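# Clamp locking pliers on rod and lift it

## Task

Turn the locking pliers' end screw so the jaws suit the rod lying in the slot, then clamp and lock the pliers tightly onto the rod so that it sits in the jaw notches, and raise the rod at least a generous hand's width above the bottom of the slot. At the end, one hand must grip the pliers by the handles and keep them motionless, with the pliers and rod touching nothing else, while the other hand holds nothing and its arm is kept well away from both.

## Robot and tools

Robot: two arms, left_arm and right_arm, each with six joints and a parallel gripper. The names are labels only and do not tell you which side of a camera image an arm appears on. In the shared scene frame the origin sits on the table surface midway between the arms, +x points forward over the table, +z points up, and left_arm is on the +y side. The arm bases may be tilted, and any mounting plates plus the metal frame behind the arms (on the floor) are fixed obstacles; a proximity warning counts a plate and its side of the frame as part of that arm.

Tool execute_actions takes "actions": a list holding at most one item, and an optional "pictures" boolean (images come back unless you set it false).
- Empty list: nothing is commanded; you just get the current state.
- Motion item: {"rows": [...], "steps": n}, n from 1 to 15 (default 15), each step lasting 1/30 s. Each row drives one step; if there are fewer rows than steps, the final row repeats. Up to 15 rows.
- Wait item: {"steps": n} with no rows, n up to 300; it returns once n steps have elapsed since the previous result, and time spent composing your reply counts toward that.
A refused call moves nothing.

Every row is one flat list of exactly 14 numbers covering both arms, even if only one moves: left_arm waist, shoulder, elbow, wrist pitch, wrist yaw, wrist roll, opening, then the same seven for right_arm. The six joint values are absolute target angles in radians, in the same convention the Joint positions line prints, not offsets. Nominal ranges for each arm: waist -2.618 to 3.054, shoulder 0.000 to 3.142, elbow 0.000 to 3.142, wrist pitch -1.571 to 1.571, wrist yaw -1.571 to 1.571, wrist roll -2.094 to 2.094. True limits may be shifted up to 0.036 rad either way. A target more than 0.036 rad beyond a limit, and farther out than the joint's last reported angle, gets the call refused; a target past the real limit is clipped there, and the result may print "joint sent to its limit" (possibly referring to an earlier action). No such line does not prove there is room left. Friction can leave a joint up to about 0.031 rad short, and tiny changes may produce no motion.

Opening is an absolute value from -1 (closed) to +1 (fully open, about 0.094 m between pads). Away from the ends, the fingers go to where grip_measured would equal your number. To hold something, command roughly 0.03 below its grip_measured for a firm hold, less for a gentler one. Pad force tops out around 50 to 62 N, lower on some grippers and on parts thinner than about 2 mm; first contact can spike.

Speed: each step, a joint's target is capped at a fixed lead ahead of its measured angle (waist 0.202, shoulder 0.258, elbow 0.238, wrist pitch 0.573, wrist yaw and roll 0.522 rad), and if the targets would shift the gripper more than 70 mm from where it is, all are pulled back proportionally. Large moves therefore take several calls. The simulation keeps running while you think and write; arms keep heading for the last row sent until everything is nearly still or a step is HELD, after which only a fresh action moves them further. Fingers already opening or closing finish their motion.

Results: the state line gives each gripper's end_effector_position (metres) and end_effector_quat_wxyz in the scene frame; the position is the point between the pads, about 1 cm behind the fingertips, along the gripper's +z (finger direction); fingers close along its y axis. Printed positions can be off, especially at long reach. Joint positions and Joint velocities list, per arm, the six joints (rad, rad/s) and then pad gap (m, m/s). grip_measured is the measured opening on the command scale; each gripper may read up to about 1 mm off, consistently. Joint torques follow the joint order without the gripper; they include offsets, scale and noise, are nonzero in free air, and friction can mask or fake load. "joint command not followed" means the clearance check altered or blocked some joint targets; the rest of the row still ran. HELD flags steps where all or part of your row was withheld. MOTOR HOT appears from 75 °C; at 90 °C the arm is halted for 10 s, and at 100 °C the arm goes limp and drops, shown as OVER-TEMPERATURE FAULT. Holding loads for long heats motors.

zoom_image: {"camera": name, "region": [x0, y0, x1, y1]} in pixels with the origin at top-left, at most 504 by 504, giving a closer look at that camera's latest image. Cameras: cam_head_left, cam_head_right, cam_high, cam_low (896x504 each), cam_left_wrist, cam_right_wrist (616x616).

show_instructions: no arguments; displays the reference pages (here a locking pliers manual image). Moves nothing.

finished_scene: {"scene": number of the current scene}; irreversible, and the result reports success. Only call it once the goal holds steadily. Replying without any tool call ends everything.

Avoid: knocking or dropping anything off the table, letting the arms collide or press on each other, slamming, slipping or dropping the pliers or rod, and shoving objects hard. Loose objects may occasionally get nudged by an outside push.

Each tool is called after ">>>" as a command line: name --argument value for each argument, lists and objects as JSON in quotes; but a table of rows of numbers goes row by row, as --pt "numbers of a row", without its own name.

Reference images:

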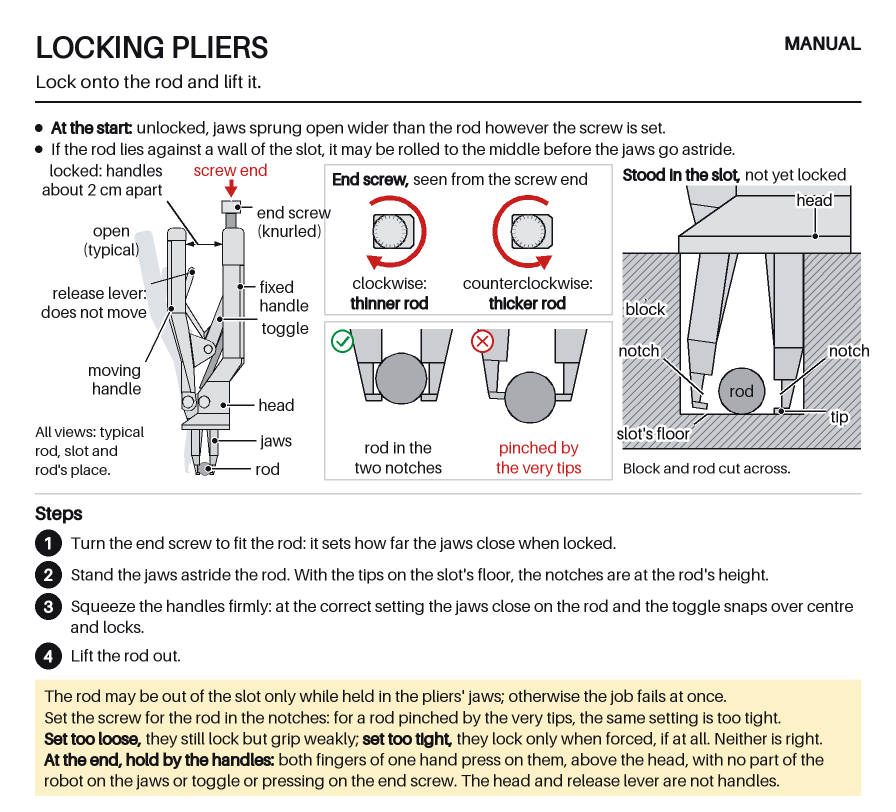

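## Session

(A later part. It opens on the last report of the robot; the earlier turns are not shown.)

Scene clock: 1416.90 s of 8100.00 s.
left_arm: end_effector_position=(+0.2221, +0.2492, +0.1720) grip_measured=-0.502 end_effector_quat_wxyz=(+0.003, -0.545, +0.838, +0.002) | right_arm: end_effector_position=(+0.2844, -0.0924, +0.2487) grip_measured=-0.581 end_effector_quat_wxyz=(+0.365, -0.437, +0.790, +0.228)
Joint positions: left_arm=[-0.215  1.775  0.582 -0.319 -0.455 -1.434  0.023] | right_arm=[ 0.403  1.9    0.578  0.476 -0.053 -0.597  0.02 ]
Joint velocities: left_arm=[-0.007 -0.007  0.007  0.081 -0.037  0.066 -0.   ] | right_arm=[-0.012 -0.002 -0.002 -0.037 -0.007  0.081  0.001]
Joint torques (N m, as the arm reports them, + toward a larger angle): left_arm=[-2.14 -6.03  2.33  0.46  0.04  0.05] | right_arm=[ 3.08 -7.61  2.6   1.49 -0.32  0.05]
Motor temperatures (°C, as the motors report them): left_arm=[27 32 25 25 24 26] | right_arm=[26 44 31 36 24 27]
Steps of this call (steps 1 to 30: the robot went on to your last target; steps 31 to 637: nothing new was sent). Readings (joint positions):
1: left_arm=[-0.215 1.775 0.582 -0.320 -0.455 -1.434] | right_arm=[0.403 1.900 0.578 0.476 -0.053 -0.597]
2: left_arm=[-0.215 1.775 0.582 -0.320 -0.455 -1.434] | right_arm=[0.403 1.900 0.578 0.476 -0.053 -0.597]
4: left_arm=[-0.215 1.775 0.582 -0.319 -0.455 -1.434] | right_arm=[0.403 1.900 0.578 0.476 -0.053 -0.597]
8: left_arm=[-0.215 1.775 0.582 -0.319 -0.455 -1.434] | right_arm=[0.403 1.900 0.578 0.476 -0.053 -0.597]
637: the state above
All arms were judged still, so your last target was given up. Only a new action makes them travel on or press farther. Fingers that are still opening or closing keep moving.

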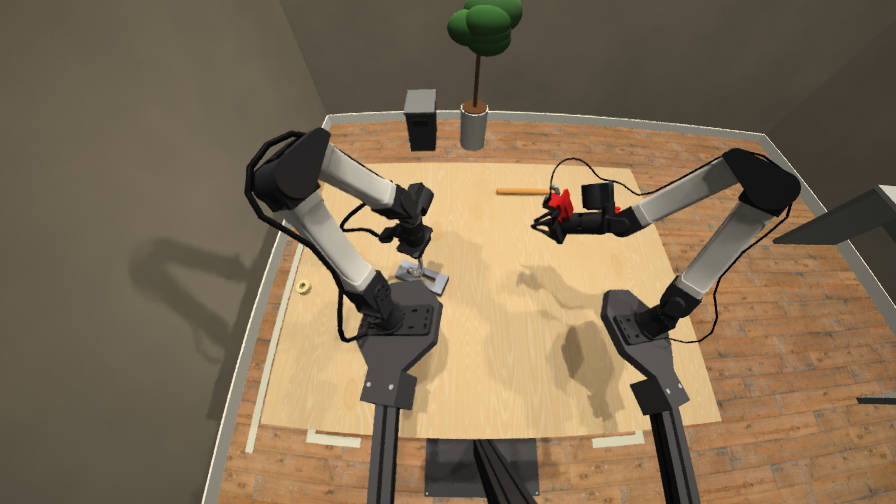

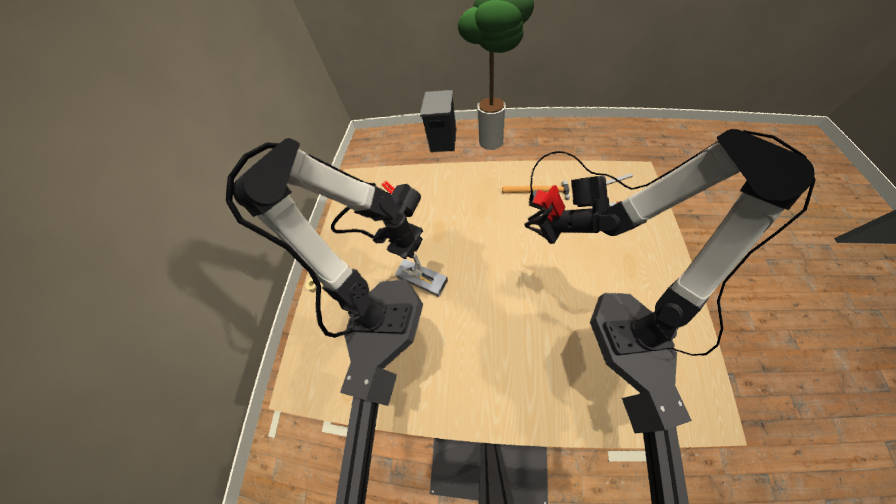

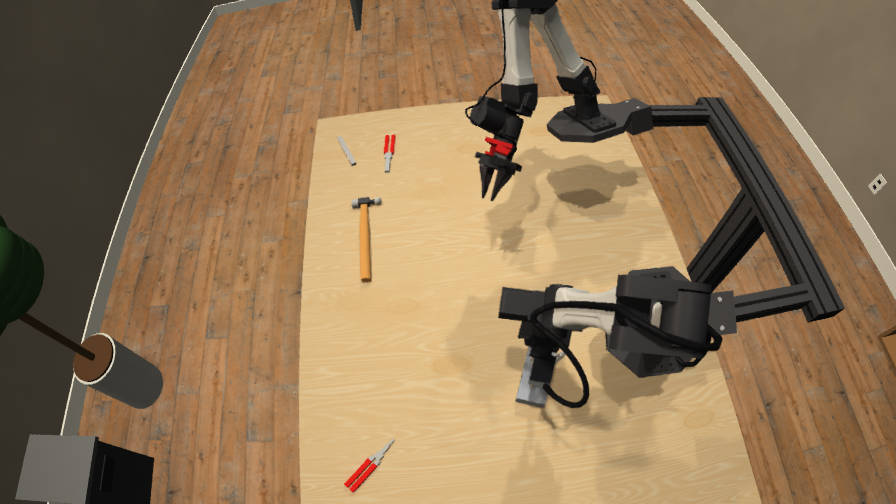

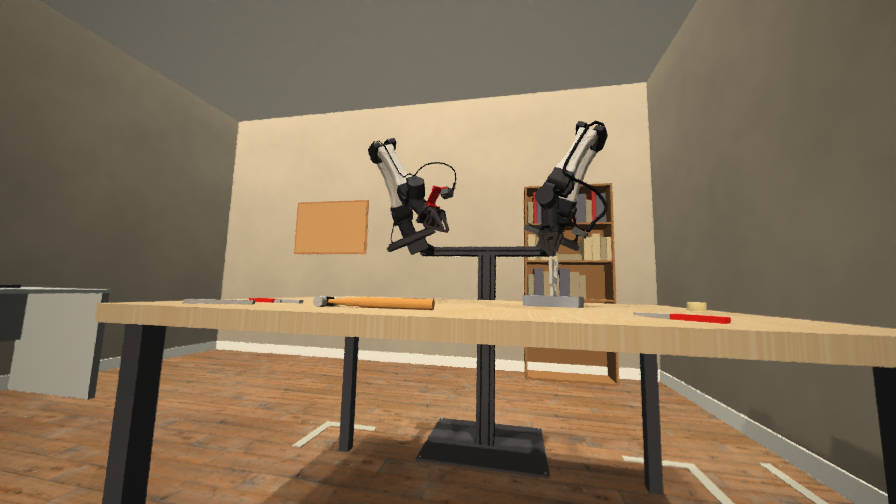

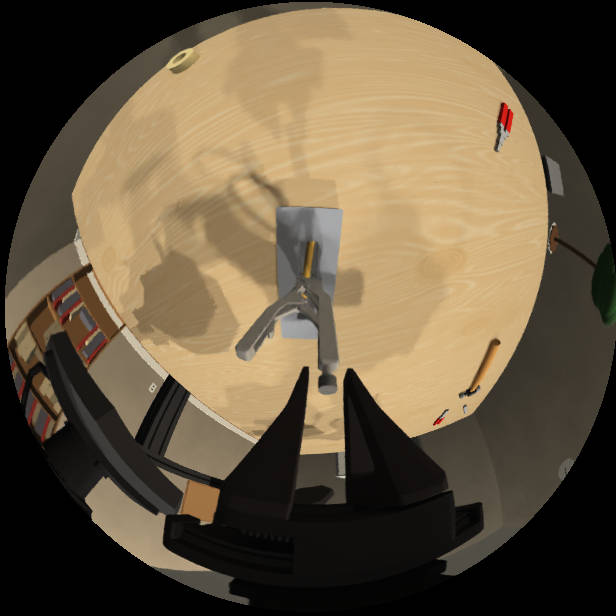

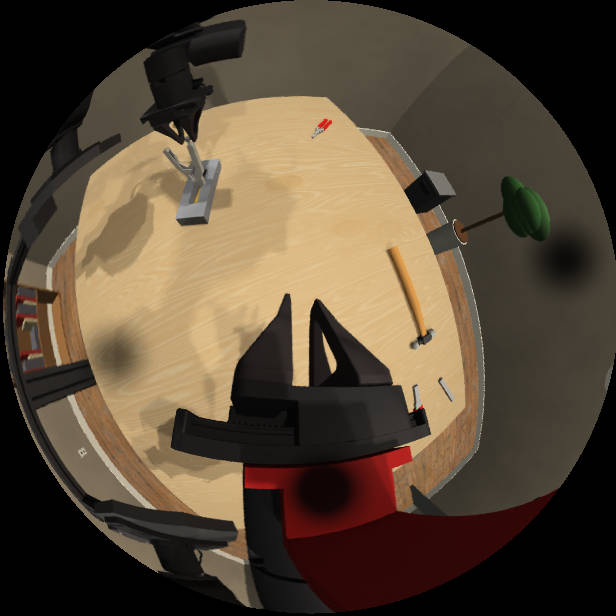

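>>> execute_actions --actions '[{"rows":[[-0.202,1.789,0.565,-0.306,-0.445,-1.6,-0.5,0.4,1.895,0.55,0.455,-0.05,-0.6,-0.58],[-0.202,1.789,0.565,-0.306,-0.445,-1.7,-0.5,0.4,1.895,0.55,0.455,-0.05,-0.6,-0.58],[-0.202,1.789,0.565,-0.306,-0.445,-1.8,-0.5,0.4,1.895,0.55,0.455,-0.05,-0.6,-0.58],[-0.202,1.789,0.565,-0.306,-0.445,-1.9,-0.5,0.4,1.895,0.55,0.455,-0.05,-0.6,-0.58],[-0.202,1.789,0.565,-0.306,-0.445,-2.0,-0.5,0.4,1.895,0.55,0.455,-0.05,-0.6,-0.58],[-0.202,1.789,0.565,-0.306,-0.445,-2.05,-0.5,0.4,1.895,0.55,0.455,-0.05,-0.6,-0.58]],"steps":15}]'

Scene clock: 1422.43 s of 8100.00 s.
left_arm: end_effector_position=(+0.2222, +0.2491, +0.1720) grip_measured=-0.502 end_effector_quat_wxyz=(-0.003, +0.759, -0.651, -0.001) | right_arm: end_effector_position=(+0.2844, -0.0924, +0.2487) grip_measured=-0.581 end_effector_quat_wxyz=(+0.365, -0.437, +0.790, +0.228)
Joint positions: left_arm=[-0.215  1.775  0.582 -0.318 -0.455 -2.006  0.023] | right_arm=[ 0.403  1.9    0.578  0.476 -0.053 -0.597  0.02 ]
Joint velocities: left_arm=[ 0.017 -0.012  0.012  0.007  0.007 -0.315 -0.001] | right_arm=[-0.012 -0.007 -0.007  0.051  0.007  0.022  0.001]
Joint torques (N m, as the arm reports them, + toward a larger angle): left_arm=[-2.12 -6.01  2.31  0.41  0.05  0.07] | right_arm=[ 3.07 -7.44  2.84  1.51 -0.32  0.01]
Motor temperatures (°C, as the motors report them): left_arm=[27 32 25 25 24 26] | right_arm=[26 44 30 36 24 27]
Steps of this call (steps 1 to 151: nothing new was sent; steps 152 to 166: all 15 steps of this action). Readings (joint positions):
152: left_arm=[-0.215 1.775 0.582 -0.318 -0.455 -1.457] | right_arm=[0.403 1.900 0.578 0.476 -0.053 -0.597]
153: left_arm=[-0.215 1.775 0.582 -0.318 -0.455 -1.499] | right_arm=[0.403 1.900 0.578 0.476 -0.053 -0.597]
155: left_arm=[-0.215 1.775 0.582 -0.318 -0.455 -1.616] | right_arm=[0.403 1.900 0.578 0.476 -0.053 -0.597]
159: left_arm=[-0.215 1.775 0.582 -0.318 -0.455 -1.861] | right_arm=[0.403 1.900 0.578 0.476 -0.053 -0.597]
166: the state above

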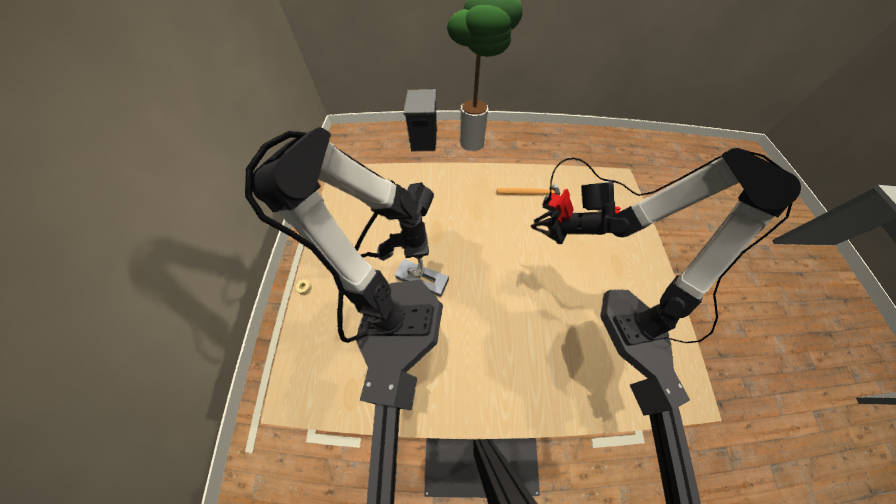

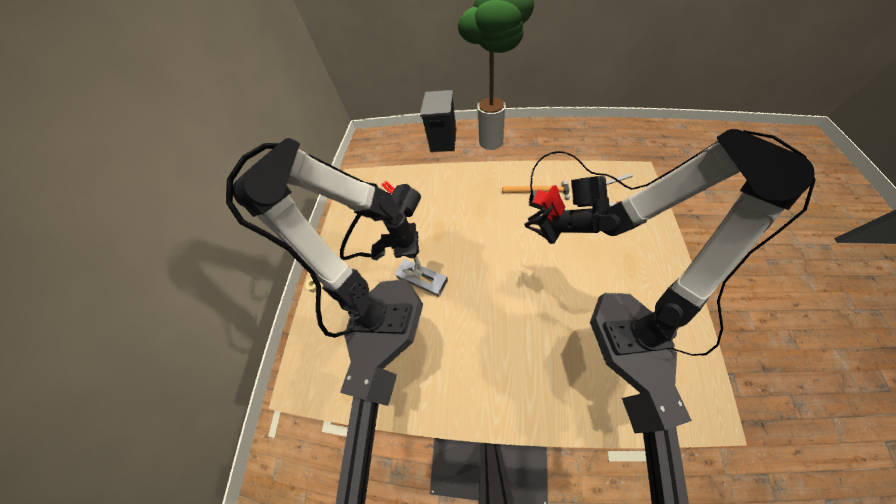

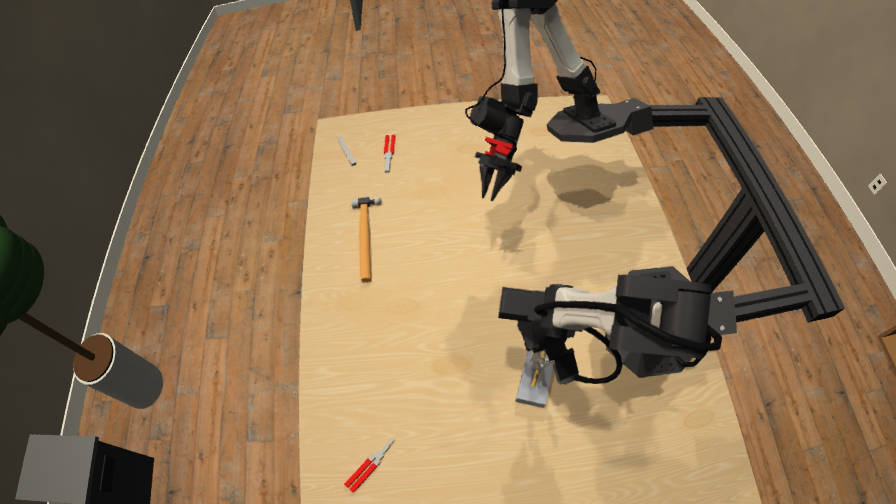

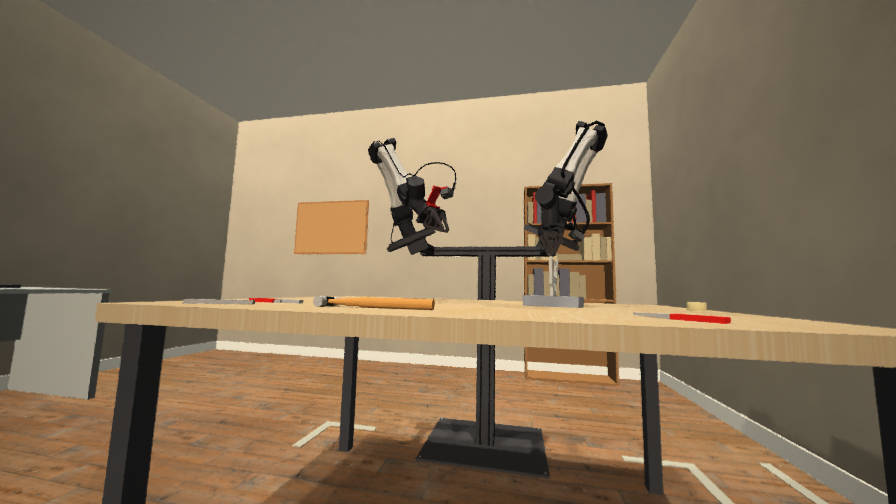

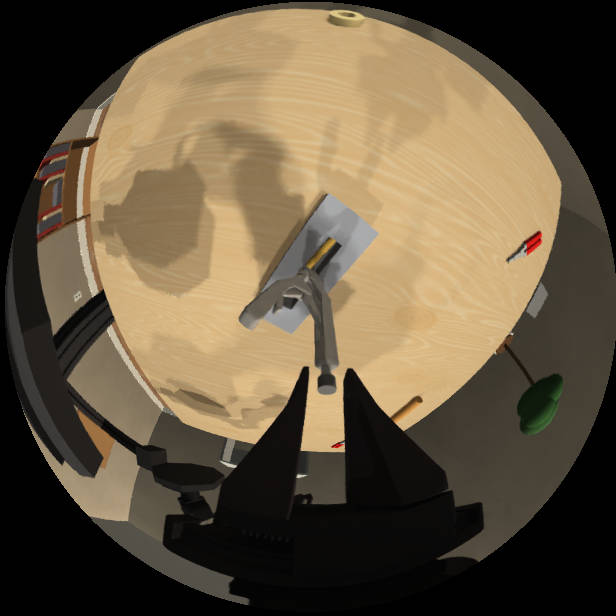

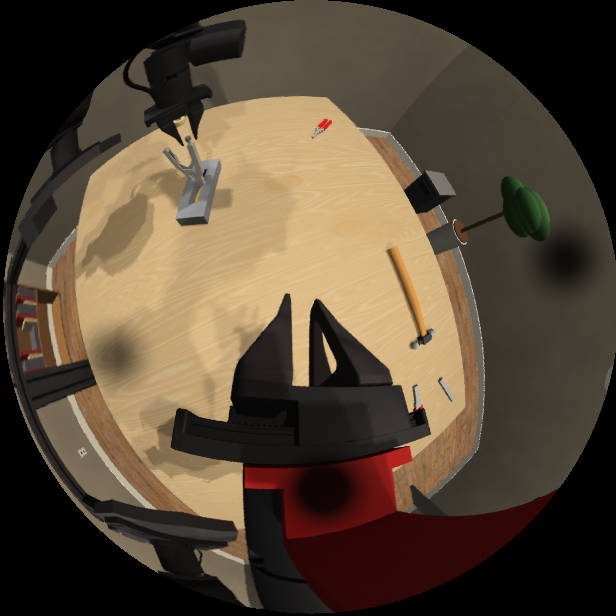

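Well centred. Close.

>>> execute_actions --actions '[{"rows":[[-0.202,1.789,0.565,-0.306,-0.445,-2.05,-0.55,0.4,1.895,0.55,0.455,-0.05,-0.6,-0.58],[-0.202,1.789,0.565,-0.306,-0.445,-2.05,-0.6,0.4,1.895,0.55,0.455,-0.05,-0.6,-0.58],[-0.202,1.789,0.565,-0.306,-0.445,-2.05,-0.65,0.4,1.895,0.55,0.455,-0.05,-0.6,-0.58],[-0.202,1.789,0.565,-0.306,-0.445,-2.05,-0.69,0.4,1.895,0.55,0.455,-0.05,-0.6,-0.58],[-0.202,1.789,0.565,-0.306,-0.445,-2.05,-0.72,0.4,1.895,0.55,0.455,-0.05,-0.6,-0.58],[-0.202,1.789,0.565,-0.306,-0.445,-2.05,-0.74,0.4,1.895,0.55,0.455,-0.05,-0.6,-0.58],[-0.202,1.789,0.565,-0.306,-0.445,-2.05,-0.755,0.4,1.895,0.55,0.455,-0.05,-0.6,-0.58],[-0.202,1.789,0.565,-0.306,-0.445,-2.05,-0.77,0.4,1.895,0.55,0.455,-0.05,-0.6,-0.58],[-0.202,1.789,0.565,-0.306,-0.445,-2.05,-0.78,0.4,1.895,0.55,0.455,-0.05,-0.6,-0.58],[-0.202,1.789,0.565,-0.306,-0.445,-2.05,-0.795,0.4,1.895,0.55,0.455,-0.05,-0.6,-0.58]],"steps":15}]' --pictures false

>>> execute_actions --actions '[{"rows":[[-0.202,1.789,0.565,-0.306,-0.445,-1.95,-0.795,0.4,1.895,0.55,0.455,-0.05,-0.6,-0.58],[-0.202,1.789,0.565,-0.306,-0.445,-1.88,-0.795,0.4,1.895,0.55,0.455,-0.05,-0.6,-0.58],[-0.202,1.789,0.565,-0.306,-0.445,-1.81,-0.795,0.4,1.895,0.55,0.455,-0.05,-0.6,-0.58],[-0.202,1.789,0.565,-0.306,-0.445,-1.74,-0.795,0.4,1.895,0.55,0.455,-0.05,-0.6,-0.58],[-0.202,1.789,0.565,-0.306,-0.445,-1.67,-0.795,0.4,1.895,0.55,0.455,-0.05,-0.6,-0.58],[-0.202,1.789,0.565,-0.306,-0.445,-1.6,-0.795,0.4,1.895,0.55,0.455,-0.05,-0.6,-0.58],[-0.202,1.789,0.565,-0.306,-0.445,-1.53,-0.795,0.4,1.895,0.55,0.455,-0.05,-0.6,-0.58],[-0.202,1.789,0.565,-0.306,-0.445,-1.46,-0.795,0.4,1.895,0.55,0.455,-0.05,-0.6,-0.58],[-0.202,1.789,0.565,-0.306,-0.445,-1.39,-0.795,0.4,1.895,0.55,0.455,-0.05,-0.6,-0.58],[-0.202,1.789,0.565,-0.306,-0.445,-1.32,-0.795,0.4,1.895,0.55,0.455,-0.05,-0.6,-0.58],[-0.202,1.789,0.565,-0.306,-0.445,-1.25,-0.795,0.4,1.895,0.55,0.455,-0.05,-0.6,-0.58],[-0.202,1.789,0.565,-0.306,-0.445,-1.18,-0.795,0.4,1.895,0.55,0.455,-0.05,-0.6,-0.58],[-0.202,1.789,0.565,-0.306,-0.445,-1.11,-0.795,0.4,1.895,0.55,0.455,-0.05,-0.6,-0.58],[-0.202,1.789,0.565,-0.306,-0.445,-1.04,-0.795,0.4,1.895,0.55,0.455,-0.05,-0.6,-0.58],[-0.202,1.789,0.565,-0.306,-0.445,-1.0,-0.795,0.4,1.895,0.55,0.455,-0.05,-0.6,-0.58]],"steps":15}]'

Scene clock: 1438.20 s of 8100.00 s.
left_arm: end_effector_position=(+0.2222, +0.2491, +0.1720) grip_measured=-0.781 end_effector_quat_wxyz=(-0.003, +0.772, -0.636, -0.001) | right_arm: end_effector_position=(+0.2844, -0.0924, +0.2487) grip_measured=-0.581 end_effector_quat_wxyz=(+0.365, -0.437, +0.790, +0.228)
Joint positions: left_arm=[-0.215  1.775  0.582 -0.318 -0.455 -2.044  0.01 ] | right_arm=[ 0.403  1.9    0.578  0.476 -0.053 -0.597  0.02 ]
Joint velocities: left_arm=[ 0.002 -0.017  0.002  0.007 -0.022 -0.051 -0.   ] | right_arm=[-0.002 -0.012  0.002 -0.022  0.022 -0.066 -0.001]
Joint torques (N m, as the arm reports them, + toward a larger angle): left_arm=[-2.13 -6.    2.3   0.41  0.04  0.05] | right_arm=[ 3.11 -7.41  2.81  1.47 -0.32  0.03]
Motor temperatures (°C, as the motors report them): left_arm=[27 32 25 25 24 26] | right_arm=[26 44 30 35 24 27]
Steps of this call (steps 1 to 30: the robot went on to your last target; steps 31 to 458: nothing new was sent; steps 459 to 473: all 15 steps of this action). Readings (joint positions):
459: left_arm=[-0.215 1.775 0.582 -0.318 -0.455 -2.044] | right_arm=[0.403 1.900 0.578 0.476 -0.053 -0.597]
460: left_arm=[-0.215 1.775 0.582 -0.318 -0.455 -2.044] | right_arm=[0.403 1.900 0.578 0.476 -0.053 -0.597]
462: left_arm=[-0.215 1.775 0.582 -0.318 -0.455 -2.044] | right_arm=[0.403 1.900 0.578 0.476 -0.053 -0.597]
466: left_arm=[-0.215 1.775 0.582 -0.318 -0.455 -2.044] | right_arm=[0.403 1.900 0.578 0.476 -0.053 -0.597]
473: the state above

Scene clock: 1438.70 s of 8100.00 s.
left_arm: end_effector_position=(+0.2221, +0.2486, +0.1720) grip_measured=-0.781 end_effector_quat_wxyz=(+0.002, -0.474, +0.880, +0.001) | right_arm: end_effector_position=(+0.2844, -0.0924, +0.2487) grip_measured=-0.581 end_effector_quat_wxyz=(+0.365, -0.437, +0.790, +0.228)
Joint positions: left_arm=[-0.215  1.775  0.582 -0.318 -0.452 -1.269  0.01 ] | right_arm=[ 0.403  1.9    0.578  0.476 -0.053 -0.597  0.02 ]
Joint velocities: left_arm=[ 0.002 -0.007 -0.002 -0.022 -0.051  1.692 -0.001] | right_arm=[ 0.007  0.002 -0.012 -0.022 -0.051  0.037 -0.001]
Joint torques (N m, as the arm reports them, + toward a larger angle): left_arm=[-2.1  -6.05  2.36  0.46  0.03  0.15] | right_arm=[ 2.96 -7.39  2.39  1.46 -0.31  0.06]
Motor temperatures (°C, as the motors report them): left_arm=[27 32 25 25 24 26] | right_arm=[26 44 30 35 24 27]
Steps of this call (steps 1 to 15: all 15 steps of this action). Readings (joint positions):
1: left_arm=[-0.215 1.775 0.582 -0.318 -0.454 -2.032] | right_arm=[0.403 1.900 0.578 0.476 -0.053 -0.597]
2: left_arm=[-0.215 1.775 0.582 -0.318 -0.453 -2.006] | right_arm=[0.403 1.900 0.578 0.476 -0.053 -0.597]
4: left_arm=[-0.215 1.775 0.582 -0.318 -0.452 -1.930] | right_arm=[0.403 1.900 0.578 0.476 -0.053 -0.597]
8: left_arm=[-0.215 1.775 0.582 -0.318 -0.452 -1.717] | right_arm=[0.403 1.900 0.578 0.476 -0.053 -0.597]
15: the state above

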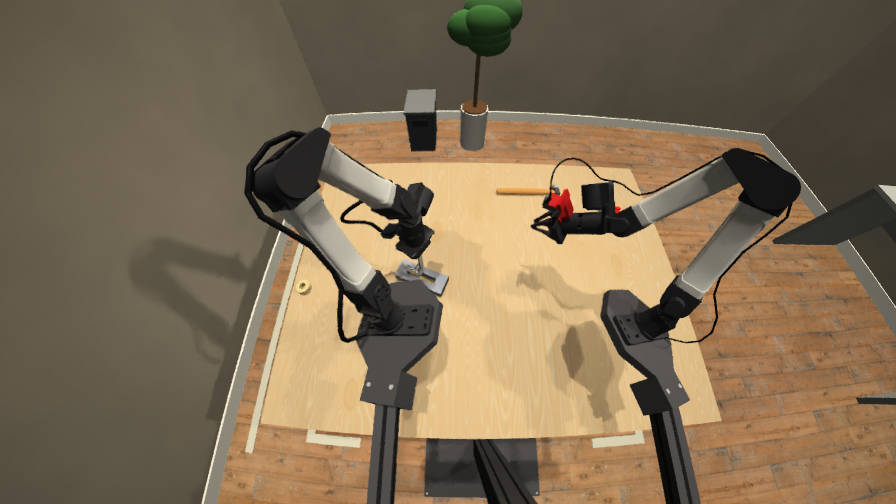

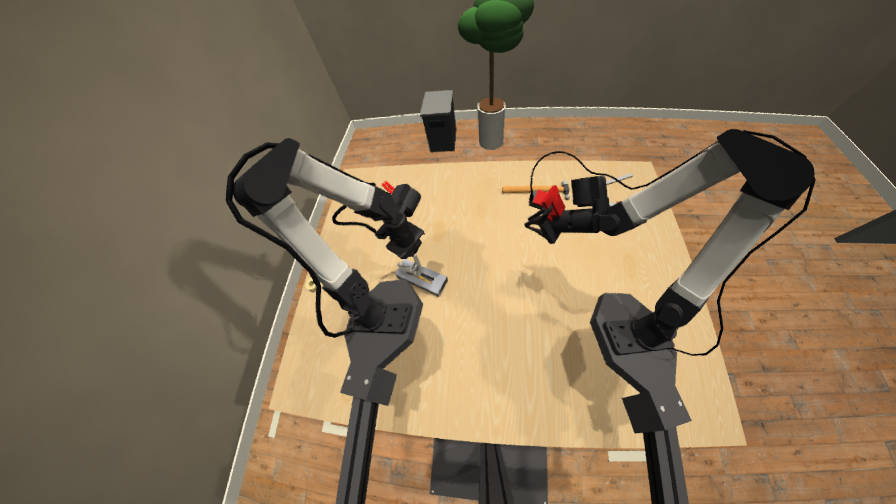

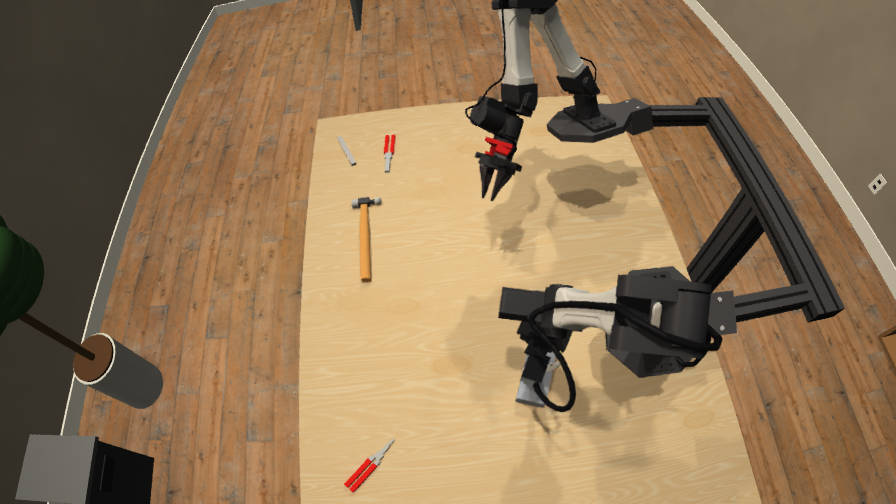

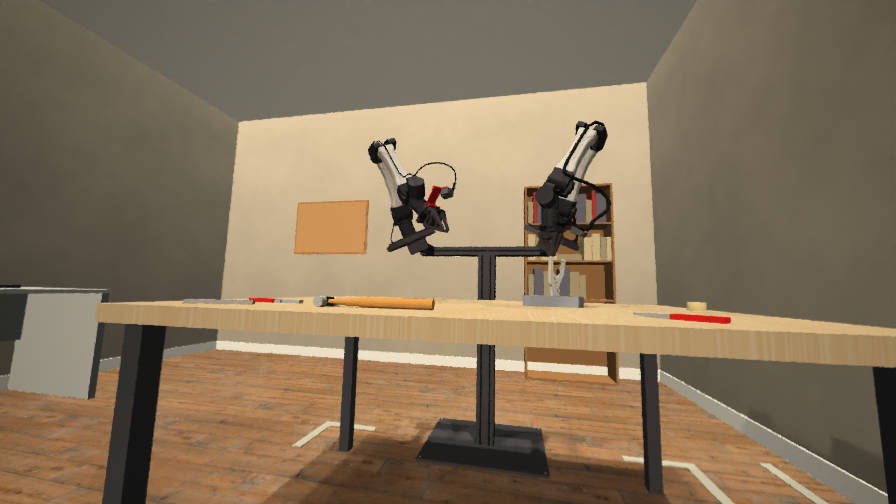

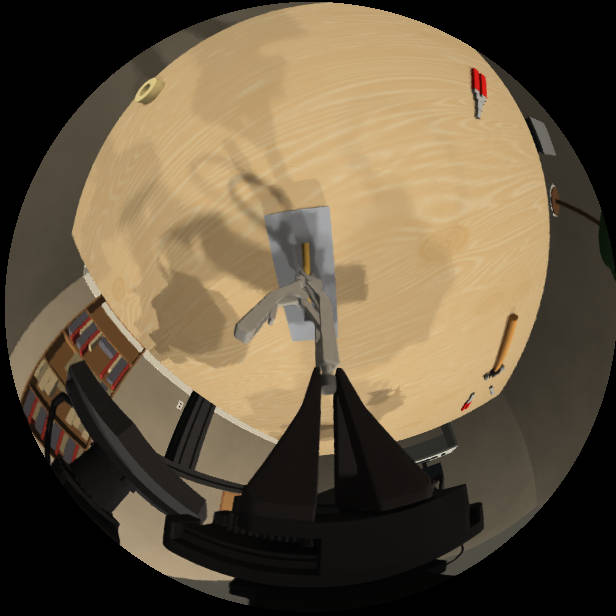

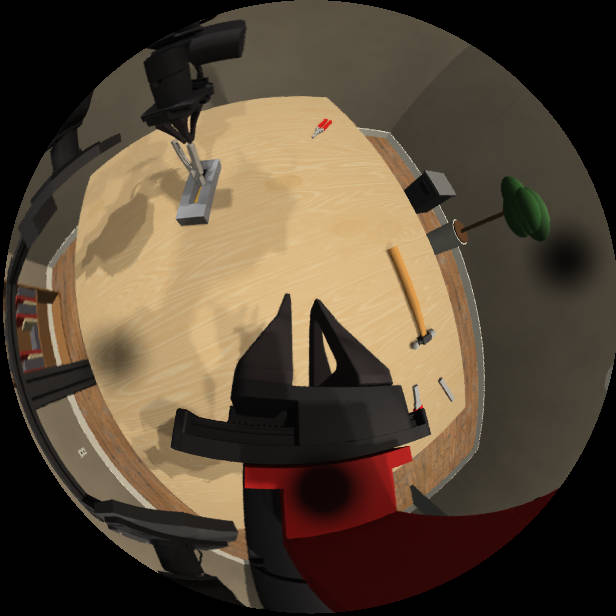

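>>> execute_actions --actions '[{"rows":[[-0.202,1.789,0.565,-0.306,-0.445,2.05,-0.795,0.4,1.895,0.55,0.455,-0.05,-0.6,-0.58]],"steps":15}]' --pictures false

>>> execute_actions --actions '[{"steps":30}]'

Scene clock: 1442.33 s of 8100.00 s.
left_arm: end_effector_position=(+0.2223, +0.2463, +0.1720) grip_measured=-0.781 end_effector_quat_wxyz=(+0.002, +0.352, +0.936, -0.004) | right_arm: end_effector_position=(+0.2844, -0.0924, +0.2487) grip_measured=-0.581 end_effector_quat_wxyz=(+0.365, -0.437, +0.790, +0.228)
Joint positions: left_arm=[-0.215  1.775  0.582 -0.314 -0.439  0.439  0.01 ] | right_arm=[ 0.403  1.9    0.578  0.476 -0.053 -0.597  0.02 ]
Joint velocities: left_arm=[ 0.022 -0.007 -0.007  0.007  0.037  2.85   0.   ] | right_arm=[-0.007 -0.012  0.017 -0.022 -0.037 -0.007 -0.001]
Joint torques (N m, as the arm reports them, + toward a larger angle): left_arm=[-2.2  -6.17  2.4   0.5  -0.04  0.14] | right_arm=[ 3.04 -7.46  2.64  1.43 -0.29  0.  ]
Motor temperatures (°C, as the motors report them): left_arm=[27 32 25 25 24 26] | right_arm=[26 44 30 35 24 27]
Steps of this call (steps 1 to 30: the robot went on to your last target; steps 31 to 94: nothing new was sent; steps 95 to 109: all 15 steps of this action). Readings (joint positions):
95: left_arm=[-0.215 1.775 0.582 -0.316 -0.450 -0.934] | right_arm=[0.403 1.900 0.578 0.476 -0.053 -0.597]
96: left_arm=[-0.215 1.775 0.582 -0.316 -0.450 -0.834] | right_arm=[0.403 1.900 0.578 0.476 -0.053 -0.597]
98: left_arm=[-0.215 1.775 0.582 -0.315 -0.449 -0.638] | right_arm=[0.403 1.900 0.578 0.476 -0.053 -0.597]
102: left_arm=[-0.215 1.775 0.582 -0.314 -0.445 -0.247] | right_arm=[0.403 1.900 0.578 0.476 -0.053 -0.597]
109: the state above

Scene clock: 1443.33 s of 8100.00 s.
left_arm: end_effector_position=(+0.2211, +0.2471, +0.1720) grip_measured=-0.782 end_effector_quat_wxyz=(+0.002, +0.916, +0.401, -0.003) | right_arm: end_effector_position=(+0.2844, -0.0924, +0.2487) grip_measured=-0.581 end_effector_quat_wxyz=(+0.365, -0.437, +0.790, +0.228)
Joint positions: left_arm=[-0.215  1.775  0.582 -0.321 -0.442  2.034  0.01 ] | right_arm=[ 0.403  1.9    0.578  0.476 -0.053 -0.597  0.02 ]
Joint velocities: left_arm=[-0.012 -0.012 -0.007 -0.022  0.007  0.037 -0.001] | right_arm=[ 0.012  0.002  0.002 -0.081 -0.066 -0.051  0.001]
Joint torques (N m, as the arm reports them, + toward a larger angle): left_arm=[-2.13 -6.    2.31  0.44  0.06  0.17] | right_arm=[ 2.88 -7.4   2.59  1.54 -0.3   0.02]
Motor temperatures (°C, as the motors report them): left_arm=[27 32 25 25 24 26] | right_arm=[26 44 30 35 24 27]
Steps of this call (steps 1 to 30: the robot went on to your last target). Readings (joint positions):
1: left_arm=[-0.215 1.775 0.582 -0.314 -0.439 0.537] | right_arm=[0.403 1.900 0.578 0.476 -0.053 -0.597]
2: left_arm=[-0.215 1.775 0.582 -0.314 -0.439 0.635] | right_arm=[0.403 1.900 0.578 0.476 -0.053 -0.597]
4: left_arm=[-0.215 1.775 0.582 -0.314 -0.439 0.831] | right_arm=[0.403 1.900 0.578 0.476 -0.053 -0.597]
8: left_arm=[-0.215 1.775 0.582 -0.317 -0.439 1.223] | right_arm=[0.403 1.900 0.578 0.476 -0.053 -0.597]
30: the state above

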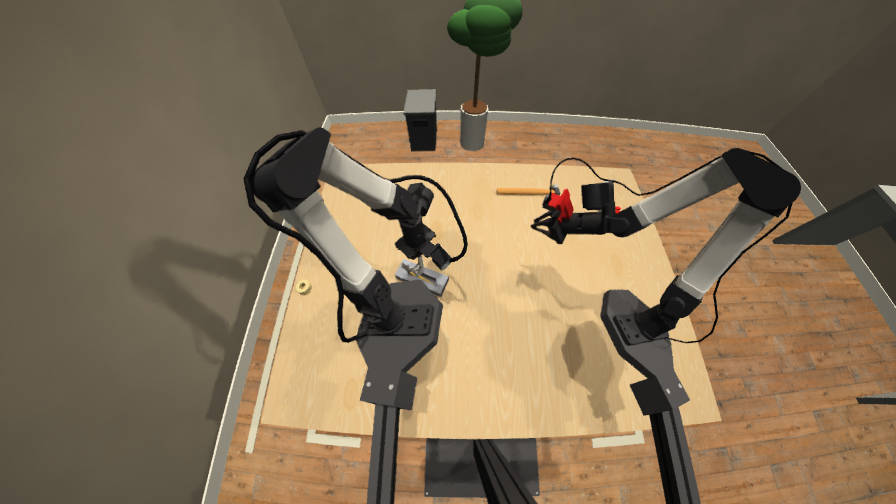

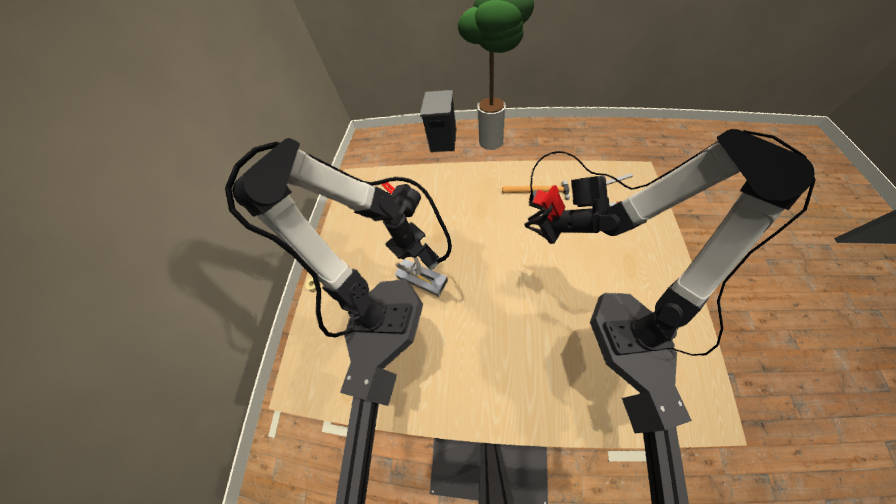

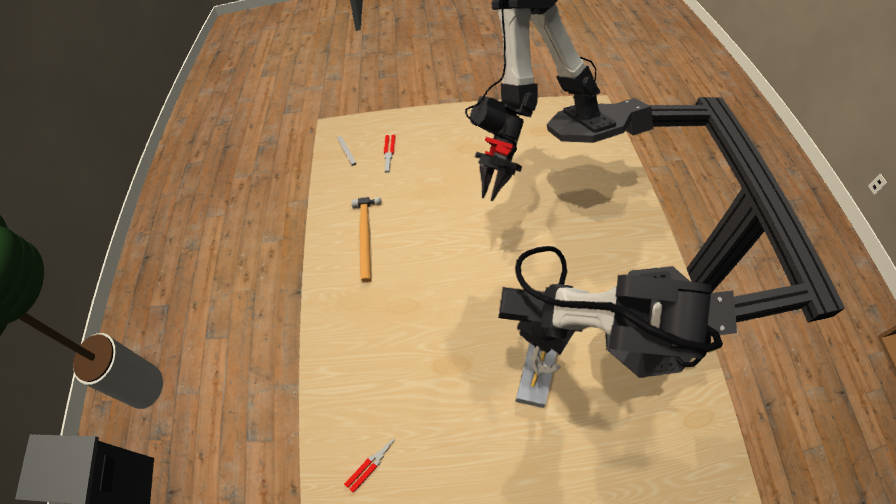

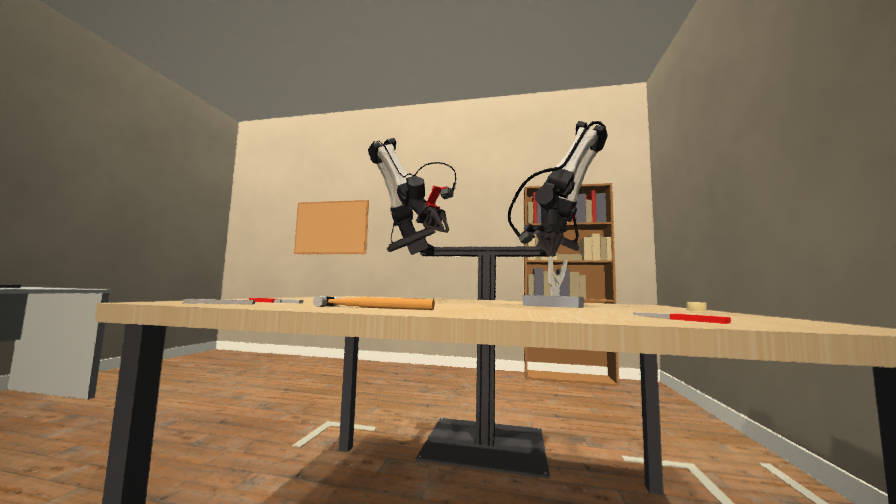

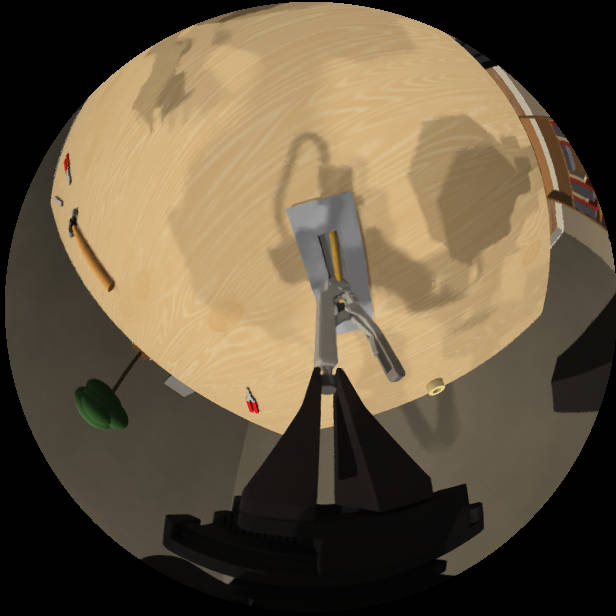

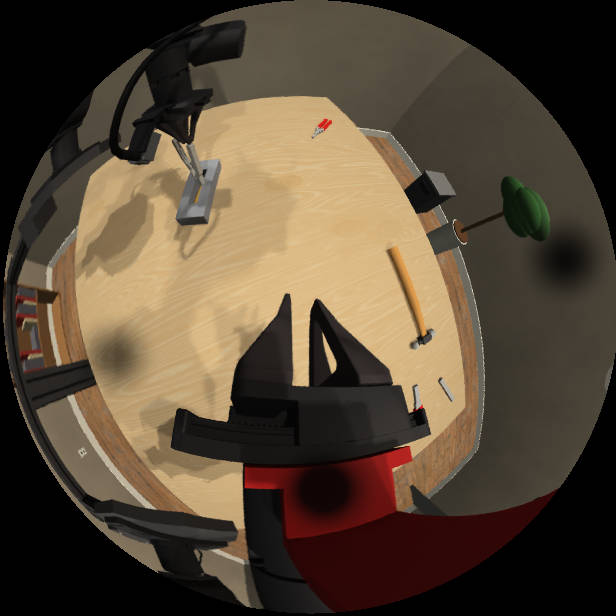

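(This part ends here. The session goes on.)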